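# Stack 96-well plate from nest N1 onto plate in N2

## Task

Pick up the 96-well plate sitting in plate nest N1 and set it down on top of the plate already in nest N2 so the two are fully nested and their A1 wells line up. The bottom plate must remain lying flat in N2. Finish by opening the gripper and moving the arm away from the stack.

## Robot and tools

ROBOT AND SCENE. Two arms, left_arm and right_arm, work over a table in a physics simulator. Viewed from the arms, N1 is the right-hand nest and N2 the left-hand one. Each plate has one clipped corner, and well A1 sits there; match clipped corner to clipped corner when stacking. A short drop of a few millimetres while placing is fine; a long fall is not. Loose objects can occasionally get nudged by an outside push. Never push or knock anything off the table, and never let the arms collide or press hard on each other.

FRAME. Every reported gripper pose uses one world frame: origin on the table surface midway between the arms, +x pointing out over the table, +z up, and left_arm on the +y side. The arm names do not refer to image sides. Positions are in metres, orientation as a wxyz quaternion. Printed hand positions can be off, more so when the arm reaches far. Mounting plates and the metal frame behind the arms are fixed obstacles. A gripper's fingers point along its own +z and open along its own y; the reported point lies between the pads, about 1 cm short of the fingertips.

JOINT ORDER. Within any row or per-joint list, each arm's joints go: shoulder, elbow, wrist roll, wrist pitch, waist, wrist yaw. Use only this order. Stated ranges in radians: waist -2.618 to 3.054, shoulder 0.000 to 3.142, elbow 0.000 to 3.142, wrist pitch -1.571 to 1.571, wrist yaw -1.571 to 1.571, wrist roll -2.094 to 2.094. True limits may differ by up to 0.036 rad.

ROW FORMAT (shared by execute_actions and move). One flat list of 14 numbers, each in [-1, 1], always covering both arms: left_arm's six joint values then its opening, then right_arm's six joint values then its opening. Joint values are scaled offsets, not angles: 1.0 equals 1.202 rad for waist, 1.258 shoulder, 1.238 elbow, 2.073 wrist pitch, 2.022 for wrist yaw and wrist roll. Opening is absolute, not an offset: +1 fully open, -1 closed.

execute_actions(actions): a list of actions run one after another; an empty list just returns the current state and images. Each action is a list of 1 to 15 rows; each row lasts one 1/30 s step, and if fewer than 15 rows are given the final row repeats to fill 15 steps. Joint offsets in every row are measured from that arm's angles when the action began (for a call's first action, the last angles reported), not from the previous row. An action pushing any joint more than 0.036 rad beyond its range is rejected for both arms; a malformed action or a bad first action rejects the whole call.

move(target, speed, blocking): target is one 14-number row whose joint offsets count from the most recent reported Joint positions, not from where the arm happens to be. All joints travel in sync, so grippers trace curves, lasting 0.5 to 10 s. speed is rad/s for the joint with the longest travel, 0.01 to 2, default 0.5. Faster moves and targets set deeper past contact mean harder impacts and pressing. Moves ignore obstacles and the other arm. blocking=false returns after 0.5 s while motion continues; then use wait or stop before sending anything else. The result adds a move: line with the ending (done, off_target, moving, held, fault), limits=held or limits=none, and each arm's joint furthest from target.

wait(seconds): 0 to 10; arms keep their last command; returns early if a running move ends. stop(): brakes a running move; needs stopping distance; fingers continue. zoom_image(camera, region): camera is cam_head_left, cam_head_right, cam_left_wrist or cam_right_wrist; region is [x0, y0, x1, y1] pixels from the top-left, at most 504 by 504. finished_scene(scene): pass the current scene number; final and irreversible, and the goal must hold at that moment.

CAMERAS. Images come in order cam_head_left (672x504), cam_head_right (672x504), cam_left_wrist (616x616), cam_right_wrist (616x616). Calibration is given per camera; wrist camera poses follow the arm's joints.

RESULTS. The state line gives each gripper's position and quaternion. Joint positions and Joint velocities list each arm's joints (rad, rad/s) plus finger gap (m; 0.094 fully open). Joint targets shows what the joints are being driven to right now. grip_measured reports opening on the command scale, with up to about 1 mm fixed error. Joint torques are total drive outputs, noisy and nonzero even unloaded. Step readings list joint angles at some steps; HELD marks a step where that arm was held back. "joint sent to its limit" means a joint reached its end; its absence does not prove more room. "joint command not followed" means the clearance check altered targets. FAULT lines mean an arm stopped; MOTOR HOT appears from 75 °C, with forced stops at 90 °C and a collapse at 100 °C.

PRACTICAL NOTES. Joint speed is capped: per step, targets stay within 0.202 (waist), 0.258 (shoulder), 0.238 (elbow), 0.573 (wrist pitch), 0.522 (yaw, roll) rad of measured angles, and the gripper may not be asked to jump over 70 mm, so big offsets need several actions. Zero offsets can let an arm sag; to hold it, command back to the desired angles. To grip, command an opening about 0.03 below grip_measured; smaller gaps grip more lightly. Avoid drops, slams, hard hits and heavy pressing, and move smoothly.

Each tool is called after "Emit:" in YAML: its name, and indented under it one key for each argument.

## Session

I'll start by looking at the scene state.

Emit:
execute_actions:
  actions: []

Scene clock: 0.00 s.
left_arm: end_effector_position=(+0.1264, +0.3600, +0.2458) grip_measured=+1.000 end_effector_quat_wxyz=(-0.155, -0.261, +0.953, +0.010) | right_arm: end_effector_position=(+0.1043, +0.0286, +0.2691) grip_measured=+1.000 end_effector_quat_wxyz=(-0.074, +0.996, -0.008, +0.048)
Joint names: [shoulder, elbow, wrist roll, wrist pitch, waist, wrist yaw]
Joint positions: left_arm=[ 0.882  0.536 -0.166 -1.185  0.44   0.03   0.094] | right_arm=[ 1.453  0.889 -1.839 -0.769  1.199  0.412  0.094]
Joint velocities: left_arm=[-0.002  0.007  0.022  0.022  0.002 -0.051  0.   ] | right_arm=[ 0.007 -0.002  0.007 -0.051 -0.032  0.022  0.   ]
Joint torques (N m, as the arm reports them, + toward a larger angle): no reading
Joint targets: left_arm=[0.876 0.545 -0.167 -1.185 0.440 0.028] | right_arm=[1.445 0.898 -1.839 -0.775 1.205 0.406]

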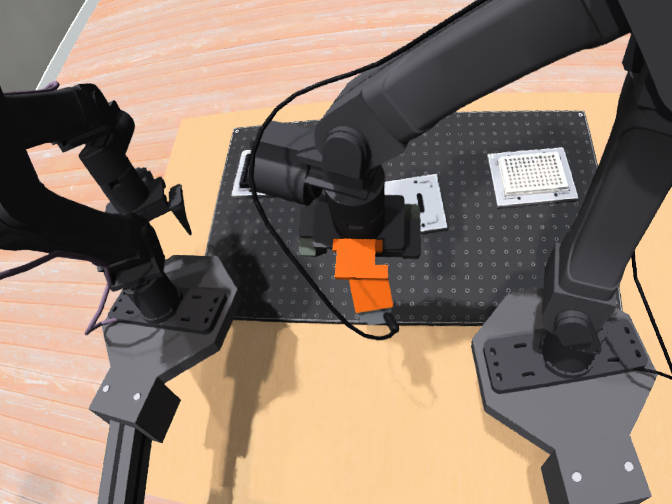

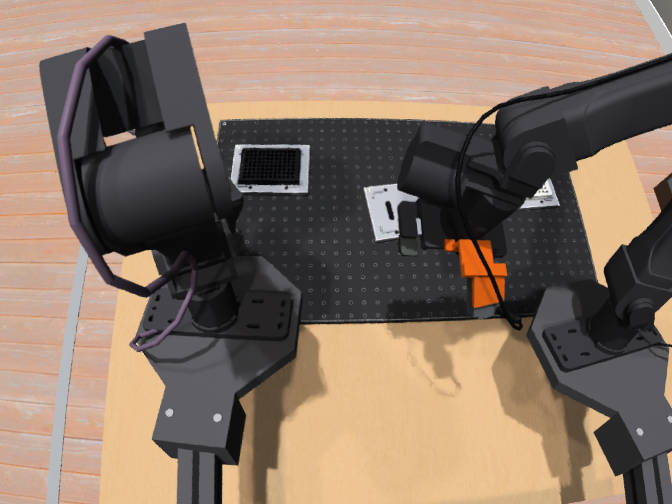

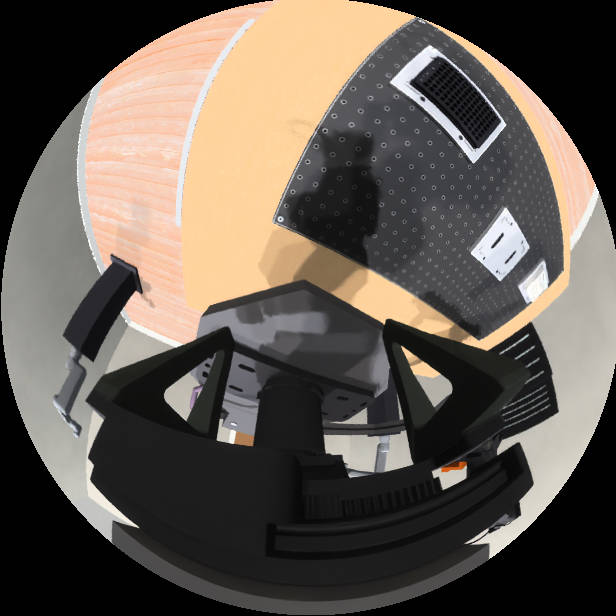

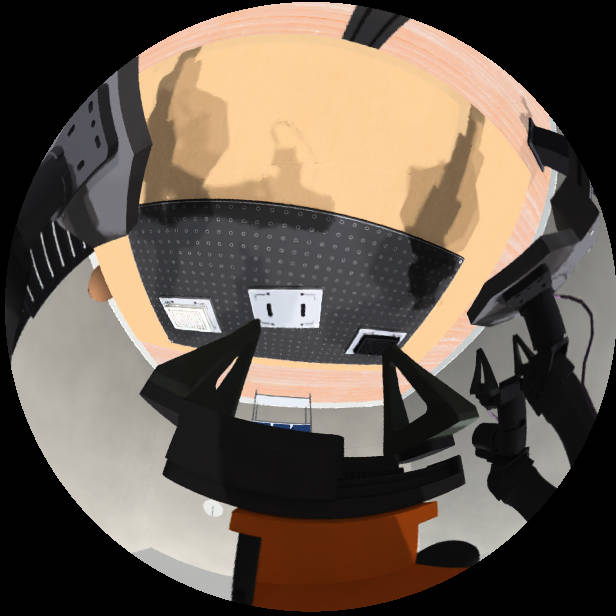

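Emit:
zoom_image:
  camera: "cam_head_left"
  region: [470, 130, 600, 230]

Emit:
zoom_image:
  camera: "cam_head_right"
  region: [210, 120, 340, 220]

Region (470, 130, 600, 230) of cam_head_left's 672x504 image, scaled by 3.877, with more detail than that image has; it fills the top 388 rows of this view, and the rest is white.

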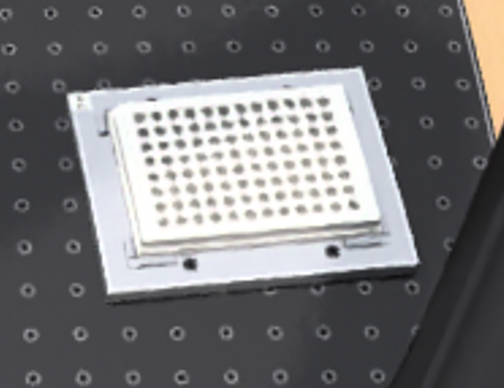

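Region (210, 120, 340, 220) of cam_head_right's 672x504 image, scaled by 3.877, with more detail than that image has; it fills the top 388 rows of this view, and the rest is white.

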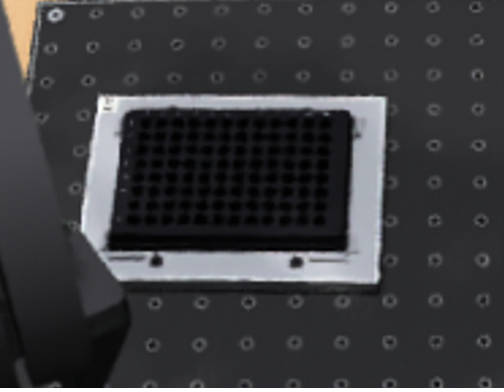

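Emit:
zoom_image:
  camera: "cam_head_right"
  region: [340, 150, 470, 260]

Emit:
zoom_image:
  camera: "cam_right_wrist"
  region: [140, 260, 440, 380]

Emit:
zoom_image:
  camera: "cam_left_wrist"
  region: [370, 30, 570, 320]

Region (340, 150, 470, 260) of cam_head_right's 672x504 image, scaled by 3.877, with more detail than that image has; it fills the top 426 rows of this view, and the rest is white.

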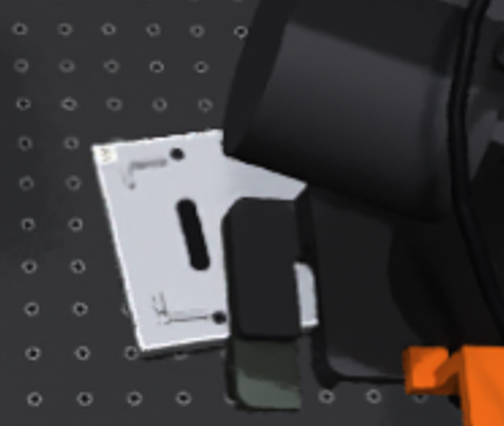

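Region (140, 260, 440, 380) of cam_right_wrist's 616x616 image, scaled by 1.680, with more detail than that image has; it fills the top 202 rows of this view, and the rest is white.

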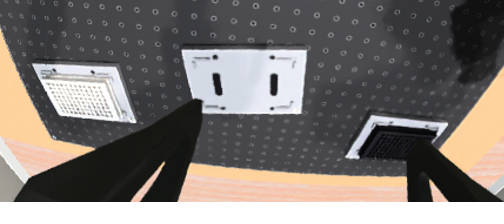

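Region (370, 30, 570, 320) of cam_left_wrist's 616x616 image, scaled by 1.738, with more detail than that image has; it fills the left 348 columns of this view, and the rest is white.

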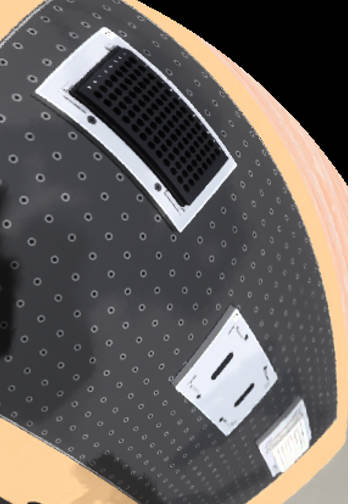

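Emit:
zoom_image:
  camera: "cam_head_left"
  region: [60, 130, 280, 360]

Region (60, 130, 280, 360) of cam_head_left's 672x504 image, scaled by 2.191, with more detail than that image has; it fills the left 482 columns of this view, and the rest is white.

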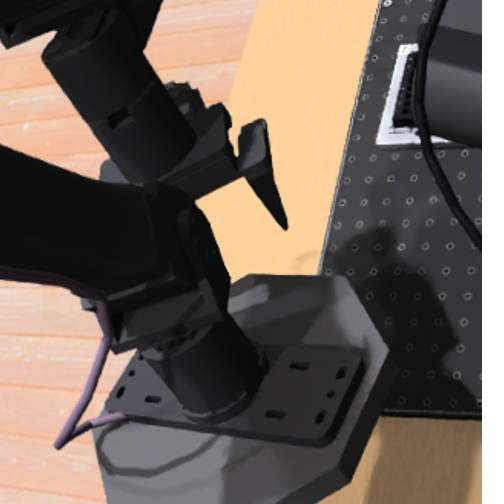

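Emit:
zoom_image:
  camera: "cam_head_left"
  region: [230, 100, 480, 350]

Region (230, 100, 480, 350) of cam_head_left's 672x504 image, scaled by 2.016, with more detail than that image has.

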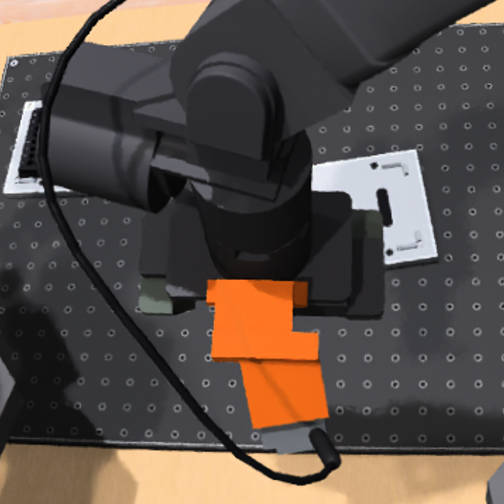

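Emit:
move:
  target: [0.746, 0.541, 0.779, 0.278, -0.382, -0.054, 1, 0.2, 0.2, 0.119, 0.04, -1.0, -0.208, 1]
  speed: 0.8

Scene clock: 122.87 s.
left_arm: end_effector_position=(+0.3919, +0.3016, +0.1416) grip_measured=+1.000 end_effector_quat_wxyz=(-0.014, +0.673, +0.740, -0.011) | right_arm: end_effector_position=(+0.3113, -0.1753, +0.1675) grip_measured=+1.000 end_effector_quat_wxyz=(+0.003, +0.768, -0.639, -0.046)
Joint names: [shoulder, elbow, wrist roll, wrist pitch, waist, wrist yaw]
Joint positions: left_arm=[ 1.818  1.173  1.4   -0.613 -0.012 -0.078  0.094] | right_arm=[ 1.701  1.106 -1.603 -0.692 -0.003  0.008  0.094]
Joint velocities: left_arm=[ 0.002 -0.002 -0.007 -0.007 -0.002 -0.007  0.   ] | right_arm=[-0.007  0.002  0.022  0.037  0.007 -0.022  0.   ]
Joint torques (N m, as the arm reports them, + toward a larger angle): left_arm=[-8.09  5.5   0.07  0.12 -1.1   0.01] | right_arm=[-9.24  7.04  0.06  0.02  0.58 -0.27]
Joint targets: left_arm=[1.820 1.206 1.409 -0.608 -0.020 -0.079] | right_arm=[1.704 1.136 -1.599 -0.687 -0.002 -0.008]
move: off_target (left_arm, right_arm); limits=none; left_arm: farthest joint: the elbow, 0.032 radians from its target (0.670 radians at the start); right_arm: farthest joint: the elbow, 0.030 radians from its target (0.248 radians at the start)
camera_calibration (this result's frames):
cam_left_wrist: T_world_to_cam=[[-0.99887, -0.0358725, 0.031175, 0.393519], [-0.0159867, 0.871343, 0.490414, -0.303988], [-0.0447565, 0.489362, -0.870932, 0.0920367], [0, 0, 0, 1]] pos_world=[0.392333, 0.233955, 0.21697]
cam_right_wrist: T_world_to_cam=[[0.922902, 0.360358, -0.135621, -0.186123], [0.376753, -0.772519, 0.511147, -0.314323], [0.0794259, -0.522835, -0.848726, 0.144832], [0, 0, 0, 1]] pos_world=[0.278692, -0.100027, 0.258346]

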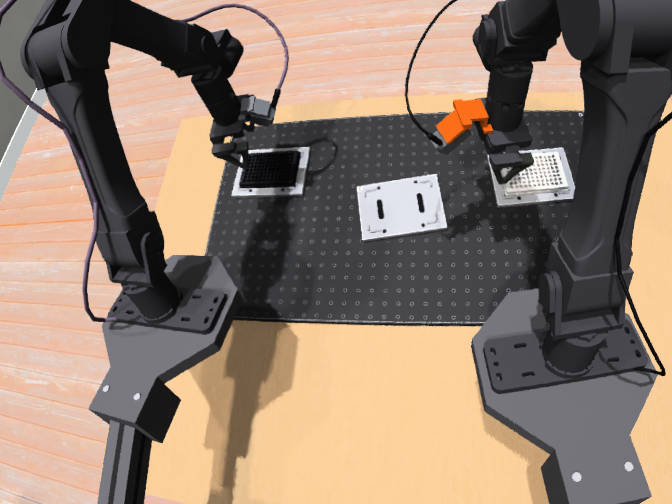

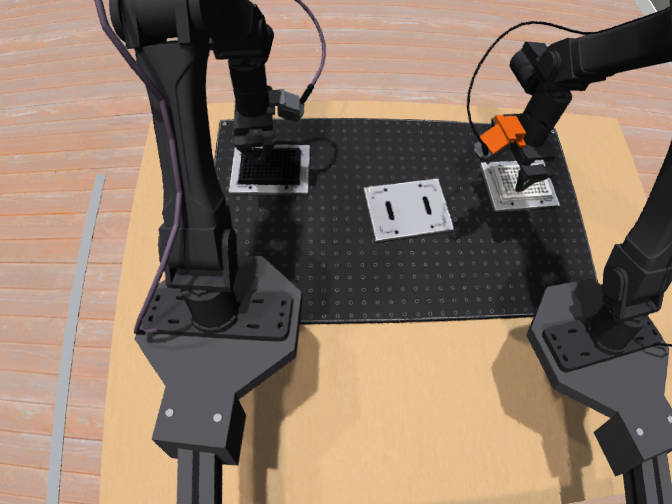

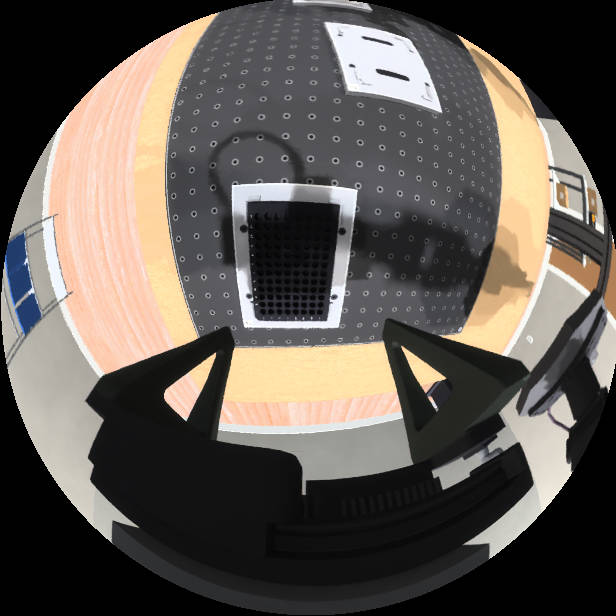

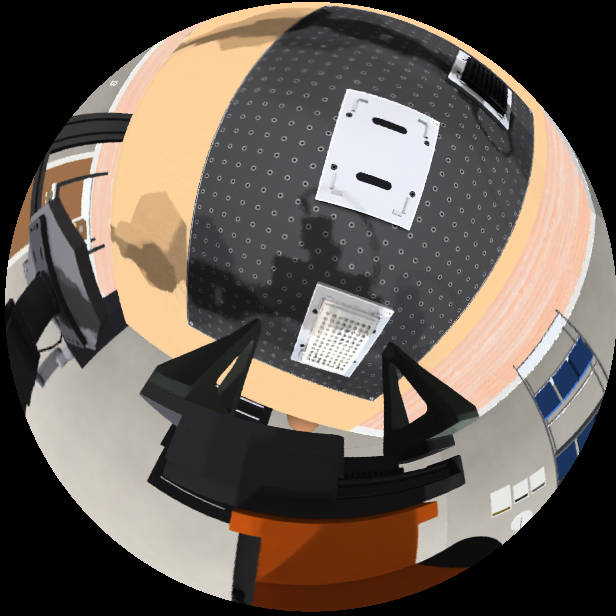

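Emit:
zoom_image:
  camera: "cam_left_wrist"
  region: [210, 160, 390, 345]

Emit:
zoom_image:
  camera: "cam_right_wrist"
  region: [270, 260, 420, 400]

Region (210, 160, 390, 345) of cam_left_wrist's 616x616 image, scaled by 2.724, with more detail than that image has; it fills the left 490 columns of this view, and the rest is white.

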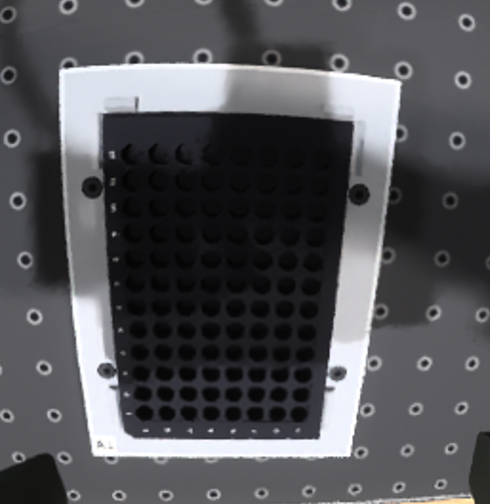

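Region (270, 260, 420, 400) of cam_right_wrist's 616x616 image, scaled by 3.360, with more detail than that image has; it fills the top 470 rows of this view, and the rest is white.

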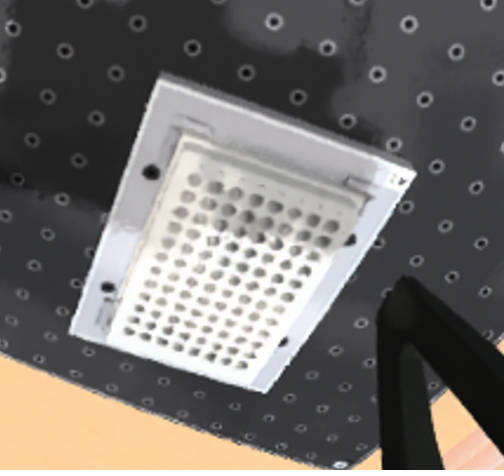

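Emit:
zoom_image:
  camera: "cam_head_left"
  region: [430, 80, 600, 220]

Emit:
zoom_image:
  camera: "cam_head_right"
  region: [450, 90, 620, 230]

Region (430, 80, 600, 220) of cam_head_left's 672x504 image, scaled by 2.965, with more detail than that image has; it fills the top 415 rows of this view, and the rest is white.

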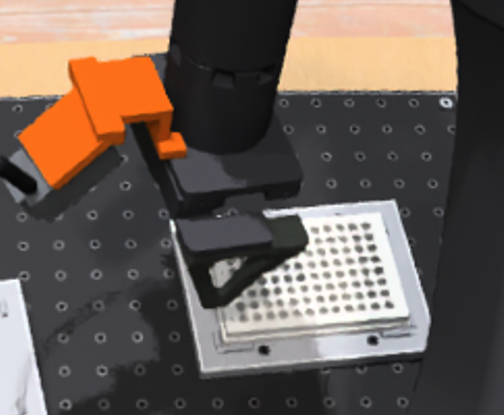

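Region (450, 90, 620, 230) of cam_head_right's 672x504 image, scaled by 2.965, with more detail than that image has; it fills the top 415 rows of this view, and the rest is white.

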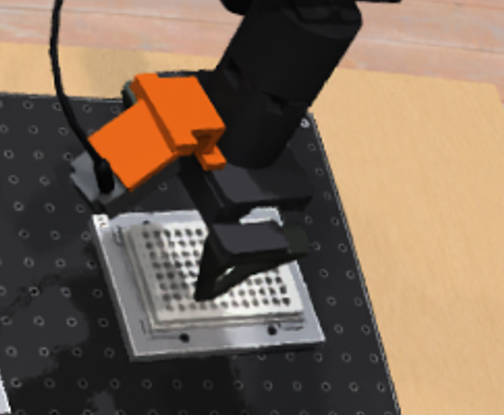

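Emit:
move:
  target: [0.101, 0.0226, 0.0336, 0.0808, -0.0266, -0.0052, 1, 0.159, 0.1195, -0.089, 0.077, -0.227, -0.0143, 1]
  speed: 0.4

Scene clock: 244.23 s.
left_arm: end_effector_position=(+0.4039, +0.2903, +0.1006) grip_measured=+1.000 end_effector_quat_wxyz=(+0.001, +0.701, +0.713, +0.002) | right_arm: end_effector_position=(+0.3604, -0.2770, +0.1198) grip_measured=+1.000 end_effector_quat_wxyz=(+0.007, +0.741, -0.671, +0.004)
Joint names: [shoulder, elbow, wrist roll, wrist pitch, waist, wrist yaw]
Joint positions: left_arm=[ 1.942  1.173  1.461 -0.45  -0.033 -0.088  0.094] | right_arm=[ 1.901  1.225 -1.777 -0.538 -0.276 -0.006  0.094]
Joint velocities: left_arm=[-0.007  0.037 -0.007 -0.022 -0.002  0.022  0.   ] | right_arm=[ 0.012 -0.012 -0.007  0.007  0.012 -0.022  0.   ]
Joint torques (N m, as the arm reports them, + toward a larger angle): left_arm=[-8.41  4.85  0.04  0.18 -1.42  0.  ] | right_arm=[-11.16   6.79  -0.06   0.14  -0.18  -0.2 ]
Joint targets: left_arm=[1.945 1.201 1.468 -0.446 -0.044 -0.089] | right_arm=[1.901 1.255 -1.783 -0.532 -0.276 -0.021]
move: off_target (left_arm, right_arm); limits=none; left_arm: farthest joint: the elbow, 0.028 radians from its target (0.028 radians at the start); right_arm: farthest joint: the elbow, 0.029 radians from its target (0.148 radians at the start)
camera_calibration (this result's frames):
cam_left_wrist: T_world_to_cam=[[-0.999121, 0.0410594, -0.0083934, 0.388127], [0.0317141, 0.871687, 0.489035, -0.293106], [0.0273959, 0.488339, -0.872224, 0.0336654], [0, 0, 0, 1]] pos_world=[0.396159, 0.22312, 0.175961]
cam_right_wrist: T_world_to_cam=[[0.957487, 0.272989, -0.0932525, -0.243019], [0.273962, -0.759242, 0.590336, -0.355773], [0.0903544, -0.590787, -0.801753, 0.0188735], [0, 0, 0, 1]] pos_world=[0.32845, -0.192626, 0.202495]

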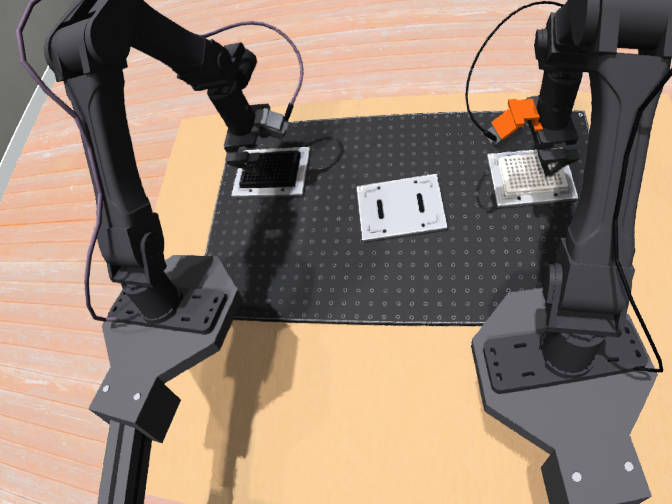

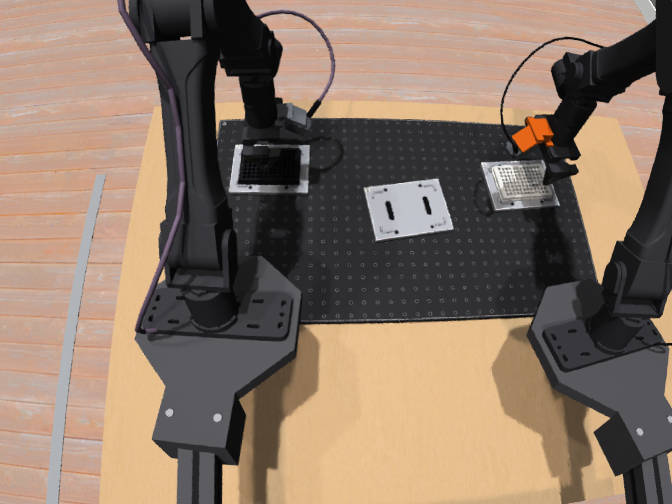

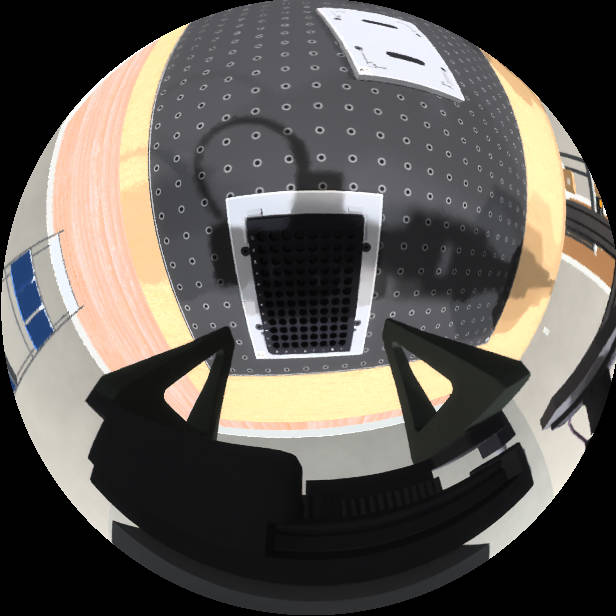

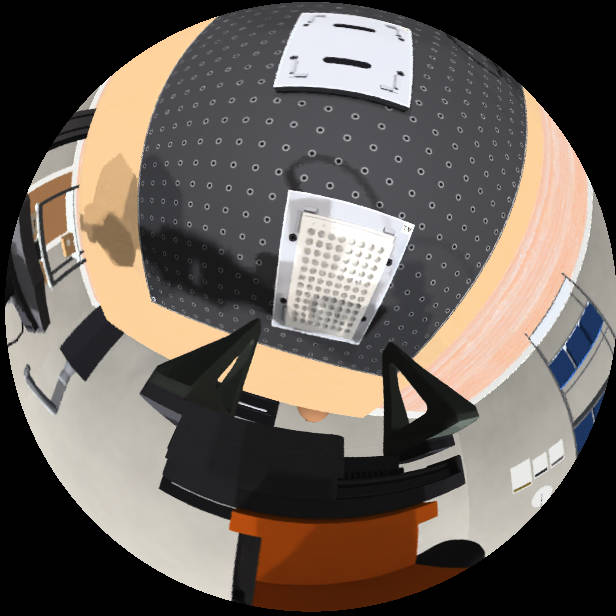

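Emit:
zoom_image:
  camera: "cam_right_wrist"
  region: [240, 180, 430, 360]

Emit:
zoom_image:
  camera: "cam_left_wrist"
  region: [210, 180, 400, 370]

Region (240, 180, 430, 360) of cam_right_wrist's 616x616 image, scaled by 2.653, with more detail than that image has; it fills the top 477 rows of this view, and the rest is white.

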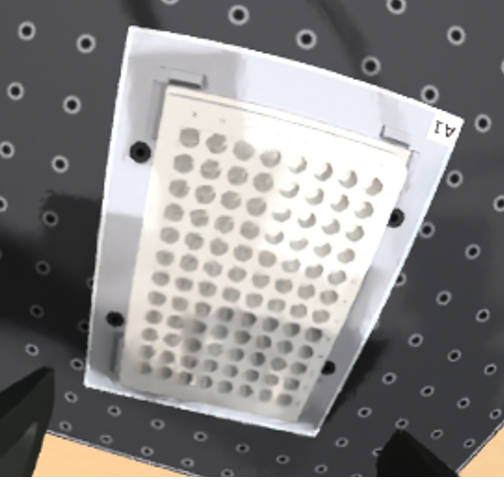

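Region (210, 180, 400, 370) of cam_left_wrist's 616x616 image, scaled by 2.653, with more detail than that image has.

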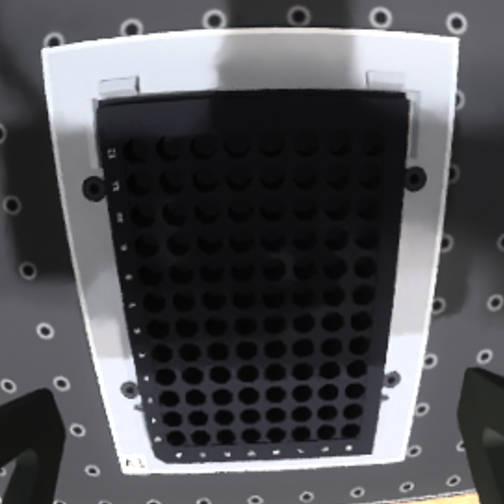

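Emit:
move:
  target: [0.0881, 0.0214, 0.0168, 0.0522, -0.0125, 0.001, 1, 0.1264, 0.0218, 0.006, 0.0806, -0.0017, -0.0148, 1]
  speed: 0.3

Scene clock: 301.20 s.
left_arm: end_effector_position=(+0.4010, +0.2875, +0.0646) grip_measured=+1.000 end_effector_quat_wxyz=(-0.001, +0.710, +0.704, +0.000) | right_arm: end_effector_position=(+0.3596, -0.2755, +0.0639) grip_measured=+1.000 end_effector_quat_wxyz=(+0.001, +0.739, -0.674, -0.001)
Joint names: [shoulder, elbow, wrist roll, wrist pitch, waist, wrist yaw]
Joint positions: left_arm=[ 2.05   1.173  1.487 -0.347 -0.033 -0.088  0.094] | right_arm=[ 2.063  1.225 -1.77  -0.378 -0.276 -0.021  0.094]
Joint velocities: left_arm=[-0.002 -0.002 -0.022  0.007 -0.002  0.051  0.   ] | right_arm=[ 0.012 -0.012  0.051 -0.037 -0.027 -0.037  0.   ]
Joint torques (N m, as the arm reports them, + toward a larger angle): left_arm=[-8.56  4.33  0.06  0.17 -1.76  0.03] | right_arm=[-11.86   5.85   0.06   0.15  -0.37  -0.2 ]
Joint targets: left_arm=[2.053 1.200 1.495 -0.342 -0.048 -0.086] | right_arm=[2.060 1.252 -1.765 -0.371 -0.278 -0.036]
move: off_target (left_arm, right_arm); limits=none; left_arm: farthest joint: the elbow, 0.026 radians from its target (0.026 radians at the start); right_arm: farthest joint: the elbow, 0.027 radians from its target (0.027 radians at the start)
camera_calibration (this result's frames):
cam_left_wrist: T_world_to_cam=[[-0.997696, 0.0677377, -0.00379794, 0.376536], [0.0572105, 0.870092, 0.489557, -0.282775], [0.036466, 0.488212, -0.871963, 0.0000635002], [0, 0, 0, 1]] pos_world=[0.391844, 0.220504, 0.13992]
cam_right_wrist: T_world_to_cam=[[0.959477, 0.267339, -0.0890722, -0.25038], [0.26828, -0.769955, 0.578961, -0.321542], [0.086197, -0.579396, -0.810476, -0.0197889], [0, 0, 0, 1]] pos_world=[0.328203, -0.192102, 0.14782]

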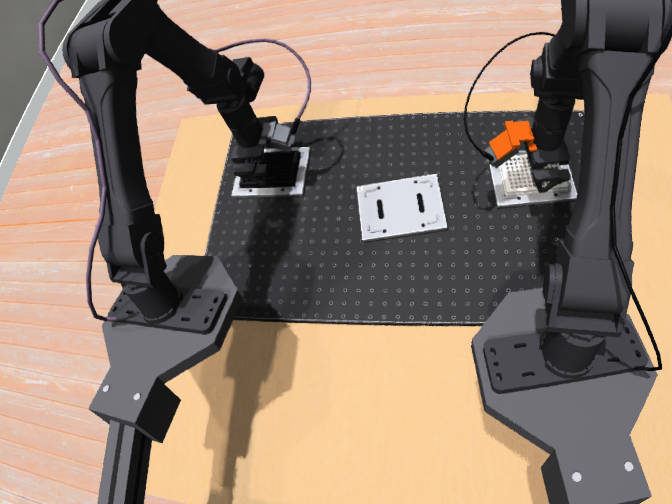

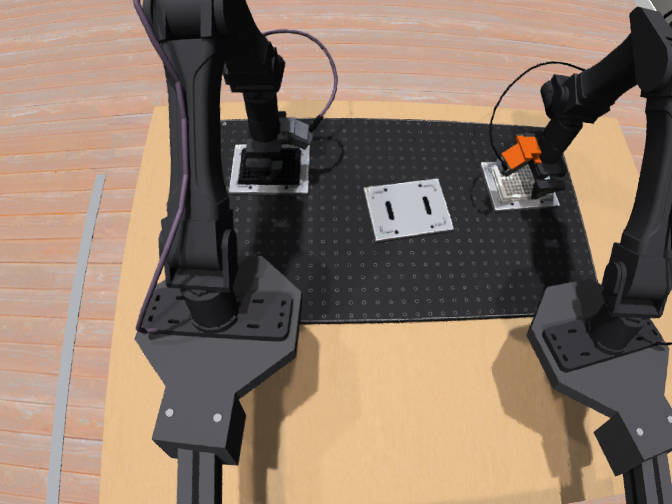

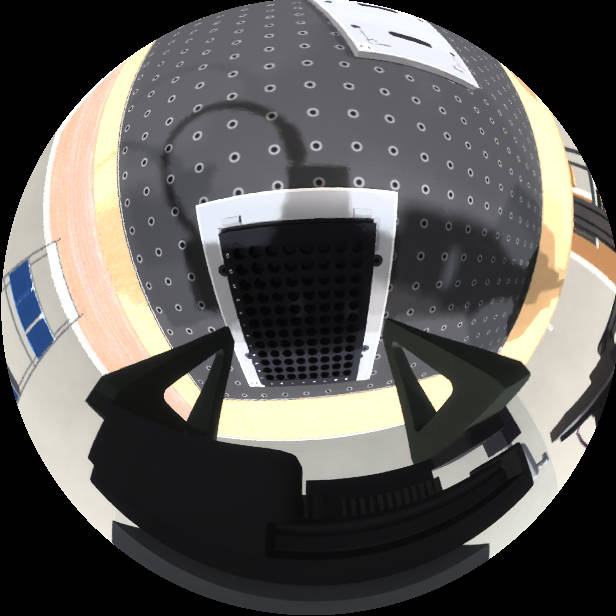

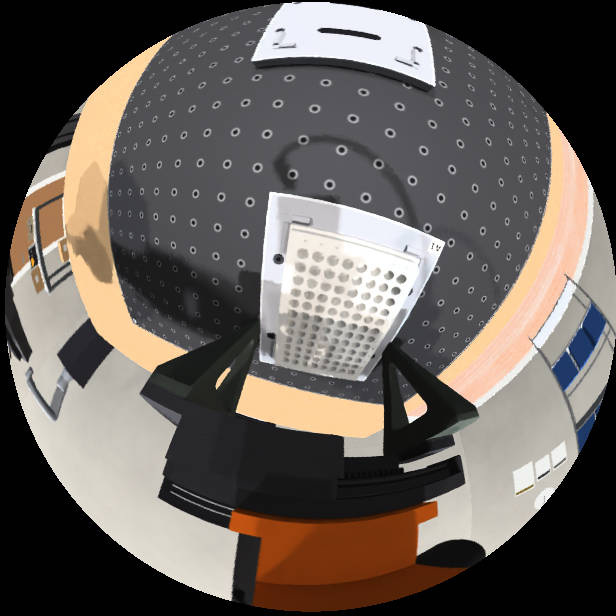

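Emit:
zoom_image:
  camera: "cam_right_wrist"
  region: [230, 200, 450, 400]

Emit:
zoom_image:
  camera: "cam_left_wrist"
  region: [190, 190, 420, 400]

Region (230, 200, 450, 400) of cam_right_wrist's 616x616 image, scaled by 2.291, with more detail than that image has; it fills the top 458 rows of this view, and the rest is white.

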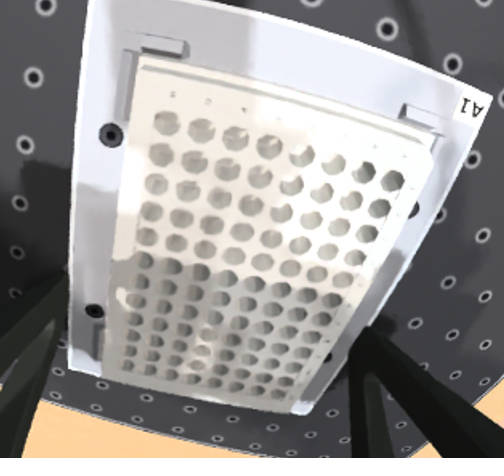

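Region (190, 190, 420, 400) of cam_left_wrist's 616x616 image, scaled by 2.191, with more detail than that image has; it fills the top 460 rows of this view, and the rest is white.

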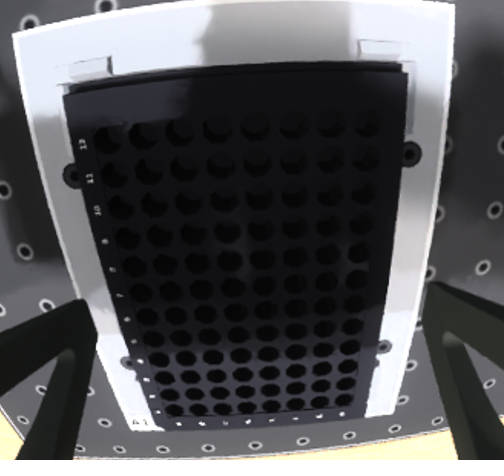

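Emit:
zoom_image:
  camera: "cam_right_wrist"
  region: [230, 290, 310, 370]

Emit:
zoom_image:
  camera: "cam_right_wrist"
  region: [350, 310, 430, 390]

Region (230, 290, 310, 370) of cam_right_wrist's 616x616 image, scaled by 6.300, with more detail than that image has.

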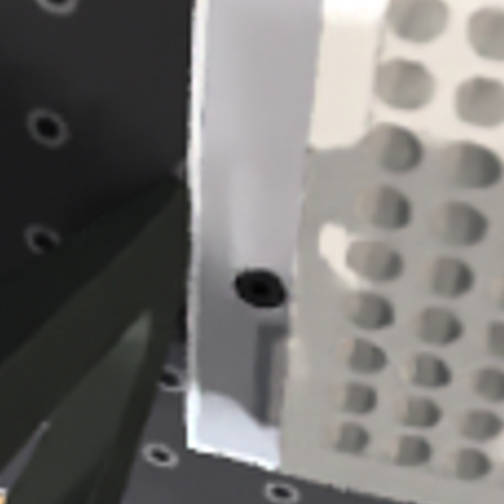

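Region (350, 310, 430, 390) of cam_right_wrist's 616x616 image, scaled by 6.300, with more detail than that image has.

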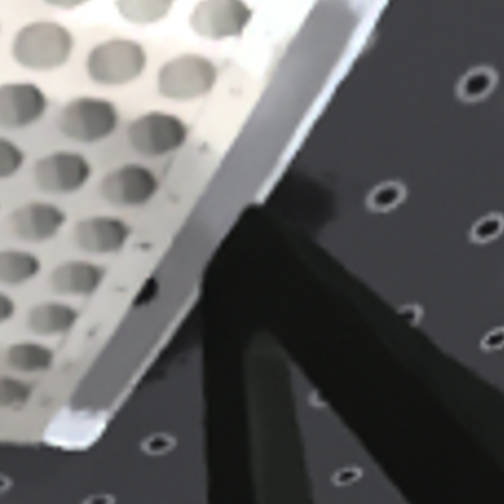

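Emit:
zoom_image:
  camera: "cam_left_wrist"
  region: [200, 290, 280, 370]

Emit:
zoom_image:
  camera: "cam_left_wrist"
  region: [340, 290, 420, 370]

Region (200, 290, 280, 370) of cam_left_wrist's 616x616 image, scaled by 6.300, with more detail than that image has.

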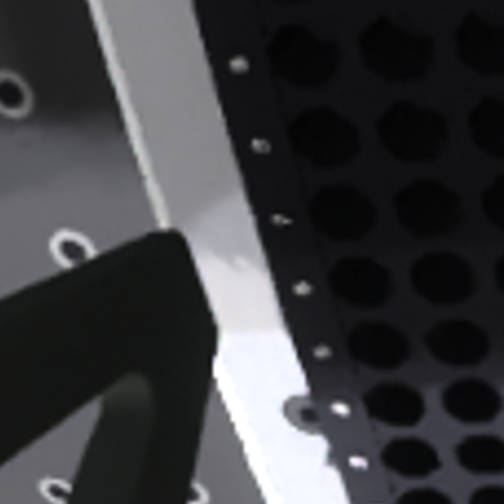

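Region (340, 290, 420, 370) of cam_left_wrist's 616x616 image, scaled by 6.300, with more detail than that image has.

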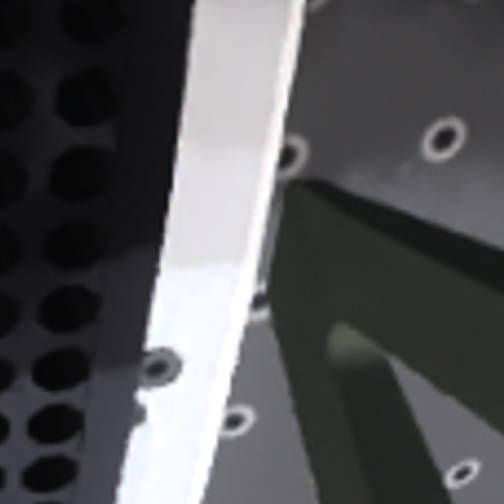

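Emit:
move:
  target: [0.0226, 0.0318, 0.004, 0.0087, -0.0191, 0.001, 1, 0.0178, 0.0376, 0.0109, 0.0063, -0.0017, -0.0074, 1]
  speed: 0.1

Scene clock: 416.60 s.
left_arm: end_effector_position=(+0.3973, +0.2816, +0.0572) grip_measured=+1.000 end_effector_quat_wxyz=(-0.003, +0.715, +0.699, -0.004) | right_arm: end_effector_position=(+0.3643, -0.2761, +0.0590) grip_measured=+1.000 end_effector_quat_wxyz=(+0.001, -0.733, +0.680, -0.001)
Joint names: [shoulder, elbow, wrist roll, wrist pitch, waist, wrist yaw]
Joint positions: left_arm=[ 2.074  1.173  1.487 -0.333 -0.046 -0.088  0.094] | right_arm=[ 2.085  1.244 -1.753 -0.369 -0.276 -0.021  0.094]
Joint velocities: left_arm=[-0.012  0.017 -0.037  0.022  0.017  0.022  0.   ] | right_arm=[-0.012  0.002  0.051 -0.022  0.002 -0.051  0.   ]
Joint torques (N m, as the arm reports them, + toward a larger angle): left_arm=[-8.44  5.06  0.06  0.13 -1.34  0.05] | right_arm=[-11.53   5.88   0.15   0.11  -0.39  -0.2 ]
Joint targets: left_arm=[2.079 1.213 1.495 -0.329 -0.056 -0.086] | right_arm=[2.086 1.271 -1.748 -0.365 -0.278 -0.036]
move: off_target (left_arm, right_arm); limits=none; left_arm: farthest joint: the elbow, 0.039 radians from its target (0.039 radians at the start); right_arm: farthest joint: the elbow, 0.028 radians from its target (0.047 radians at the start)
camera_calibration (this result's frames):
cam_left_wrist: T_world_to_cam=[[-0.996693, 0.0811038, 0.00511576, 0.368549], [0.0733647, 0.870937, 0.485887, -0.280244], [0.0349517, 0.484655, -0.874007, -0.00167633], [0, 0, 0, 1]] pos_world=[0.387949, 0.214997, 0.132816]
cam_right_wrist: T_world_to_cam=[[0.964323, 0.251296, -0.0832561, -0.261747], [0.251873, -0.774122, 0.580771, -0.31573], [0.0814952, -0.581021, -0.809798, -0.023199], [0, 0, 0, 1]] pos_world=[0.333823, -0.192116, 0.142788]

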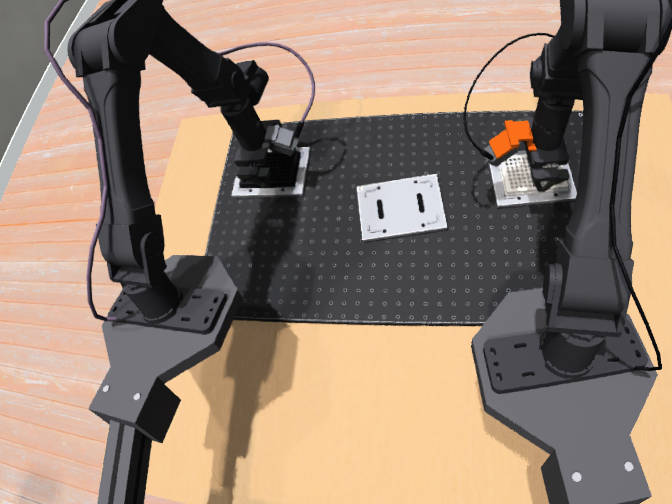

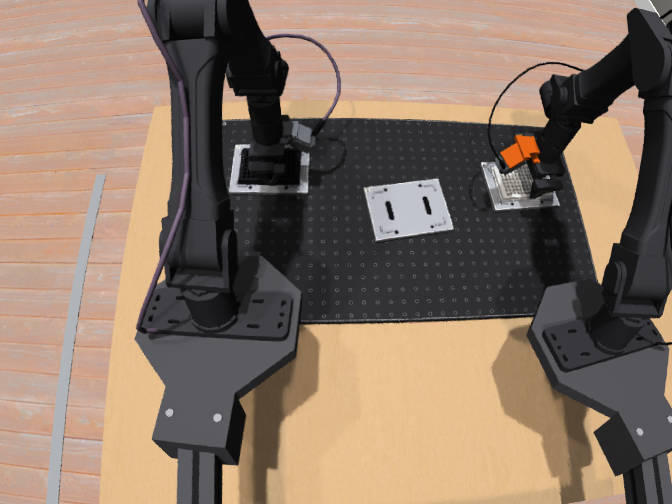

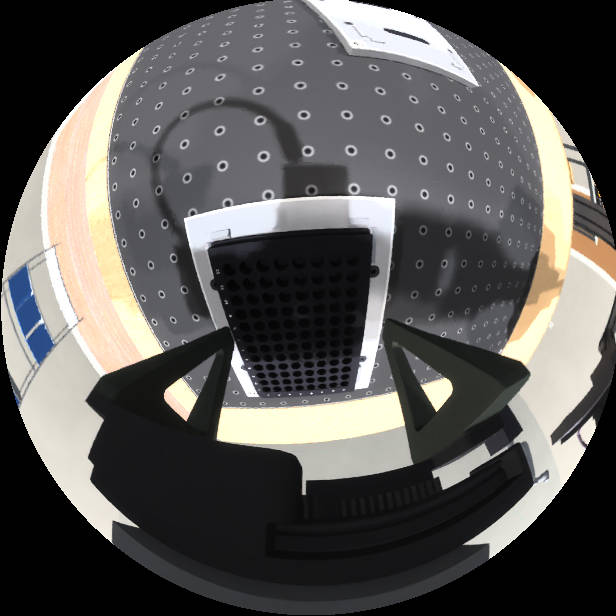

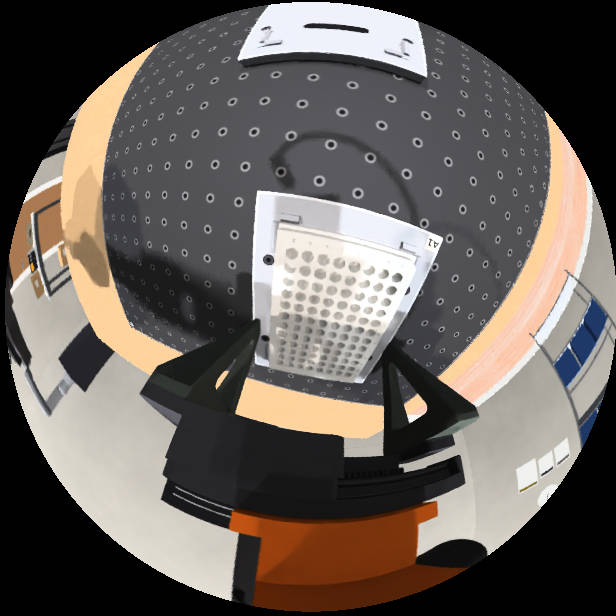

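Emit:
zoom_image:
  camera: "cam_right_wrist"
  region: [225, 280, 425, 400]

Emit:
zoom_image:
  camera: "cam_left_wrist"
  region: [205, 280, 405, 400]

Region (225, 280, 425, 400) of cam_right_wrist's 616x616 image, scaled by 2.520, with more detail than that image has; it fills the top 302 rows of this view, and the rest is white.

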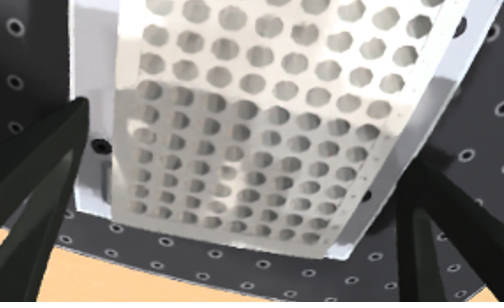

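Region (205, 280, 405, 400) of cam_left_wrist's 616x616 image, scaled by 2.520, with more detail than that image has; it fills the top 302 rows of this view, and the rest is white.

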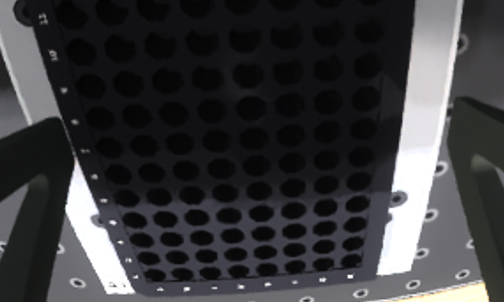

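Emit:
move:
  target: [-0.0636, 0.0218, 0.004, -0.0386, -0.008, 0.001, 1, 0.0213, 0.0218, 0.0025, 0.0145, -0.0017, -0.0074, 1]
  speed: 0.1

Scene clock: 443.53 s.
left_arm: end_effector_position=(+0.3962, +0.2834, +0.0754) grip_measured=+1.000 end_effector_quat_wxyz=(-0.008, +0.716, +0.698, -0.008) | right_arm: end_effector_position=(+0.3633, -0.2761, +0.0508) grip_measured=+1.000 end_effector_quat_wxyz=(+0.001, -0.733, +0.680, -0.001)
Joint names: [shoulder, elbow, wrist roll, wrist pitch, waist, wrist yaw]
Joint positions: left_arm=[ 2.019  1.173  1.488 -0.4   -0.046 -0.088  0.094] | right_arm=[ 2.109  1.244 -1.753 -0.345 -0.276 -0.021  0.094]
Joint velocities: left_arm=[-0.007  0.007 -0.022 -0.022 -0.002 -0.007  0.   ] | right_arm=[ 0.007 -0.007  0.007 -0.022 -0.012 -0.007  0.   ]
Joint torques (N m, as the arm reports them, + toward a larger angle): left_arm=[-10.43   4.46   0.06  -0.03  -1.41   0.03] | right_arm=[-11.41   5.76   0.06   0.14  -0.38  -0.21]
Joint targets: left_arm=[1.994 1.200 1.495 -0.413 -0.056 -0.086] | right_arm=[2.112 1.271 -1.748 -0.339 -0.278 -0.036]
move: off_target (left_arm, right_arm); limits=none; left_arm: farthest joint: the elbow, 0.027 radians from its target (0.027 radians at the start); right_arm: farthest joint: the elbow, 0.027 radians from its target (0.027 radians at the start)
camera_calibration (this result's frames):
cam_left_wrist: T_world_to_cam=[[-0.996445, 0.0825331, 0.0168886, 0.365812], [0.080317, 0.870227, 0.486059, -0.293114], [0.025419, 0.485688, -0.873763, 0.0168693], [0, 0, 0, 1]] pos_world=[0.387624, 0.216691, 0.151032]
cam_right_wrist: T_world_to_cam=[[0.964419, 0.250928, -0.0832555, -0.261605], [0.251577, -0.774219, 0.580771, -0.310699], [0.0812738, -0.581051, -0.809799, -0.0297265], [0, 0, 0, 1]] pos_world=[0.332877, -0.192178, 0.134593]

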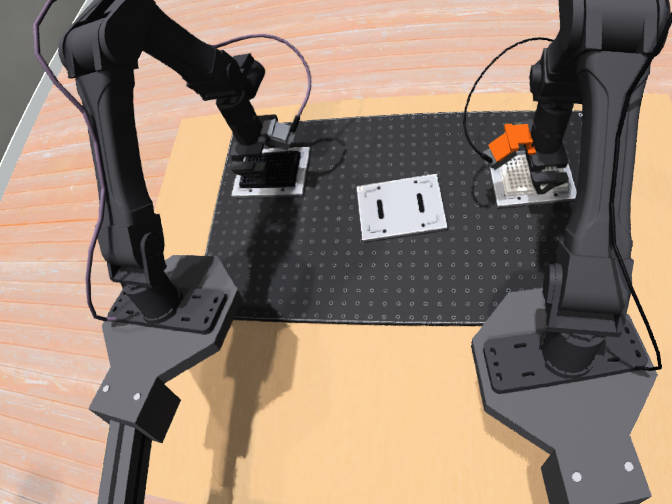

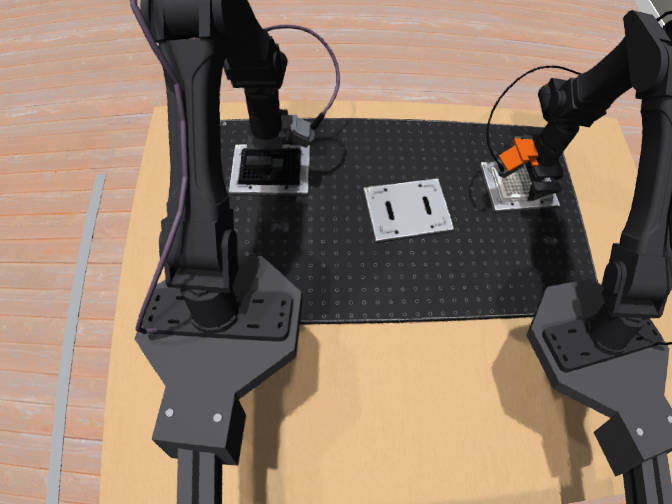

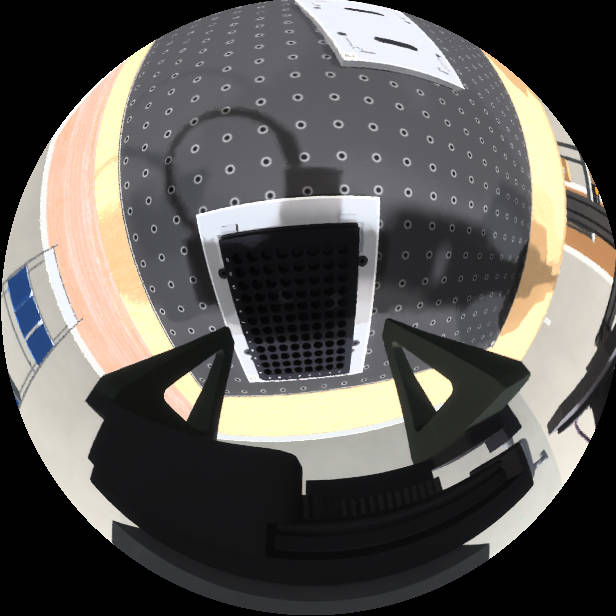

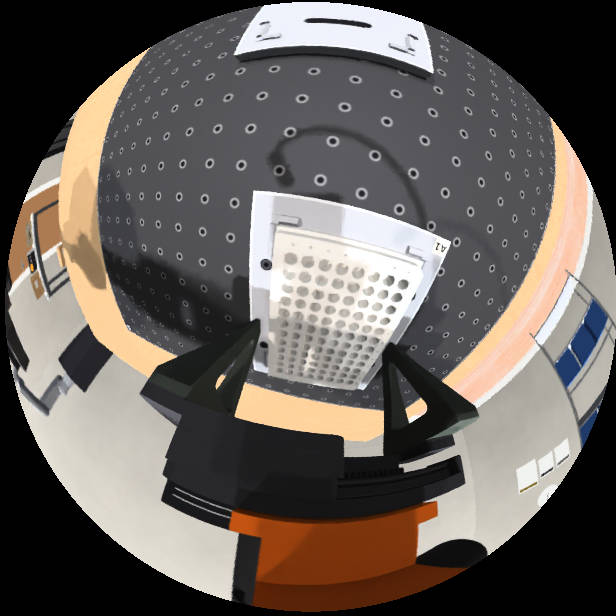

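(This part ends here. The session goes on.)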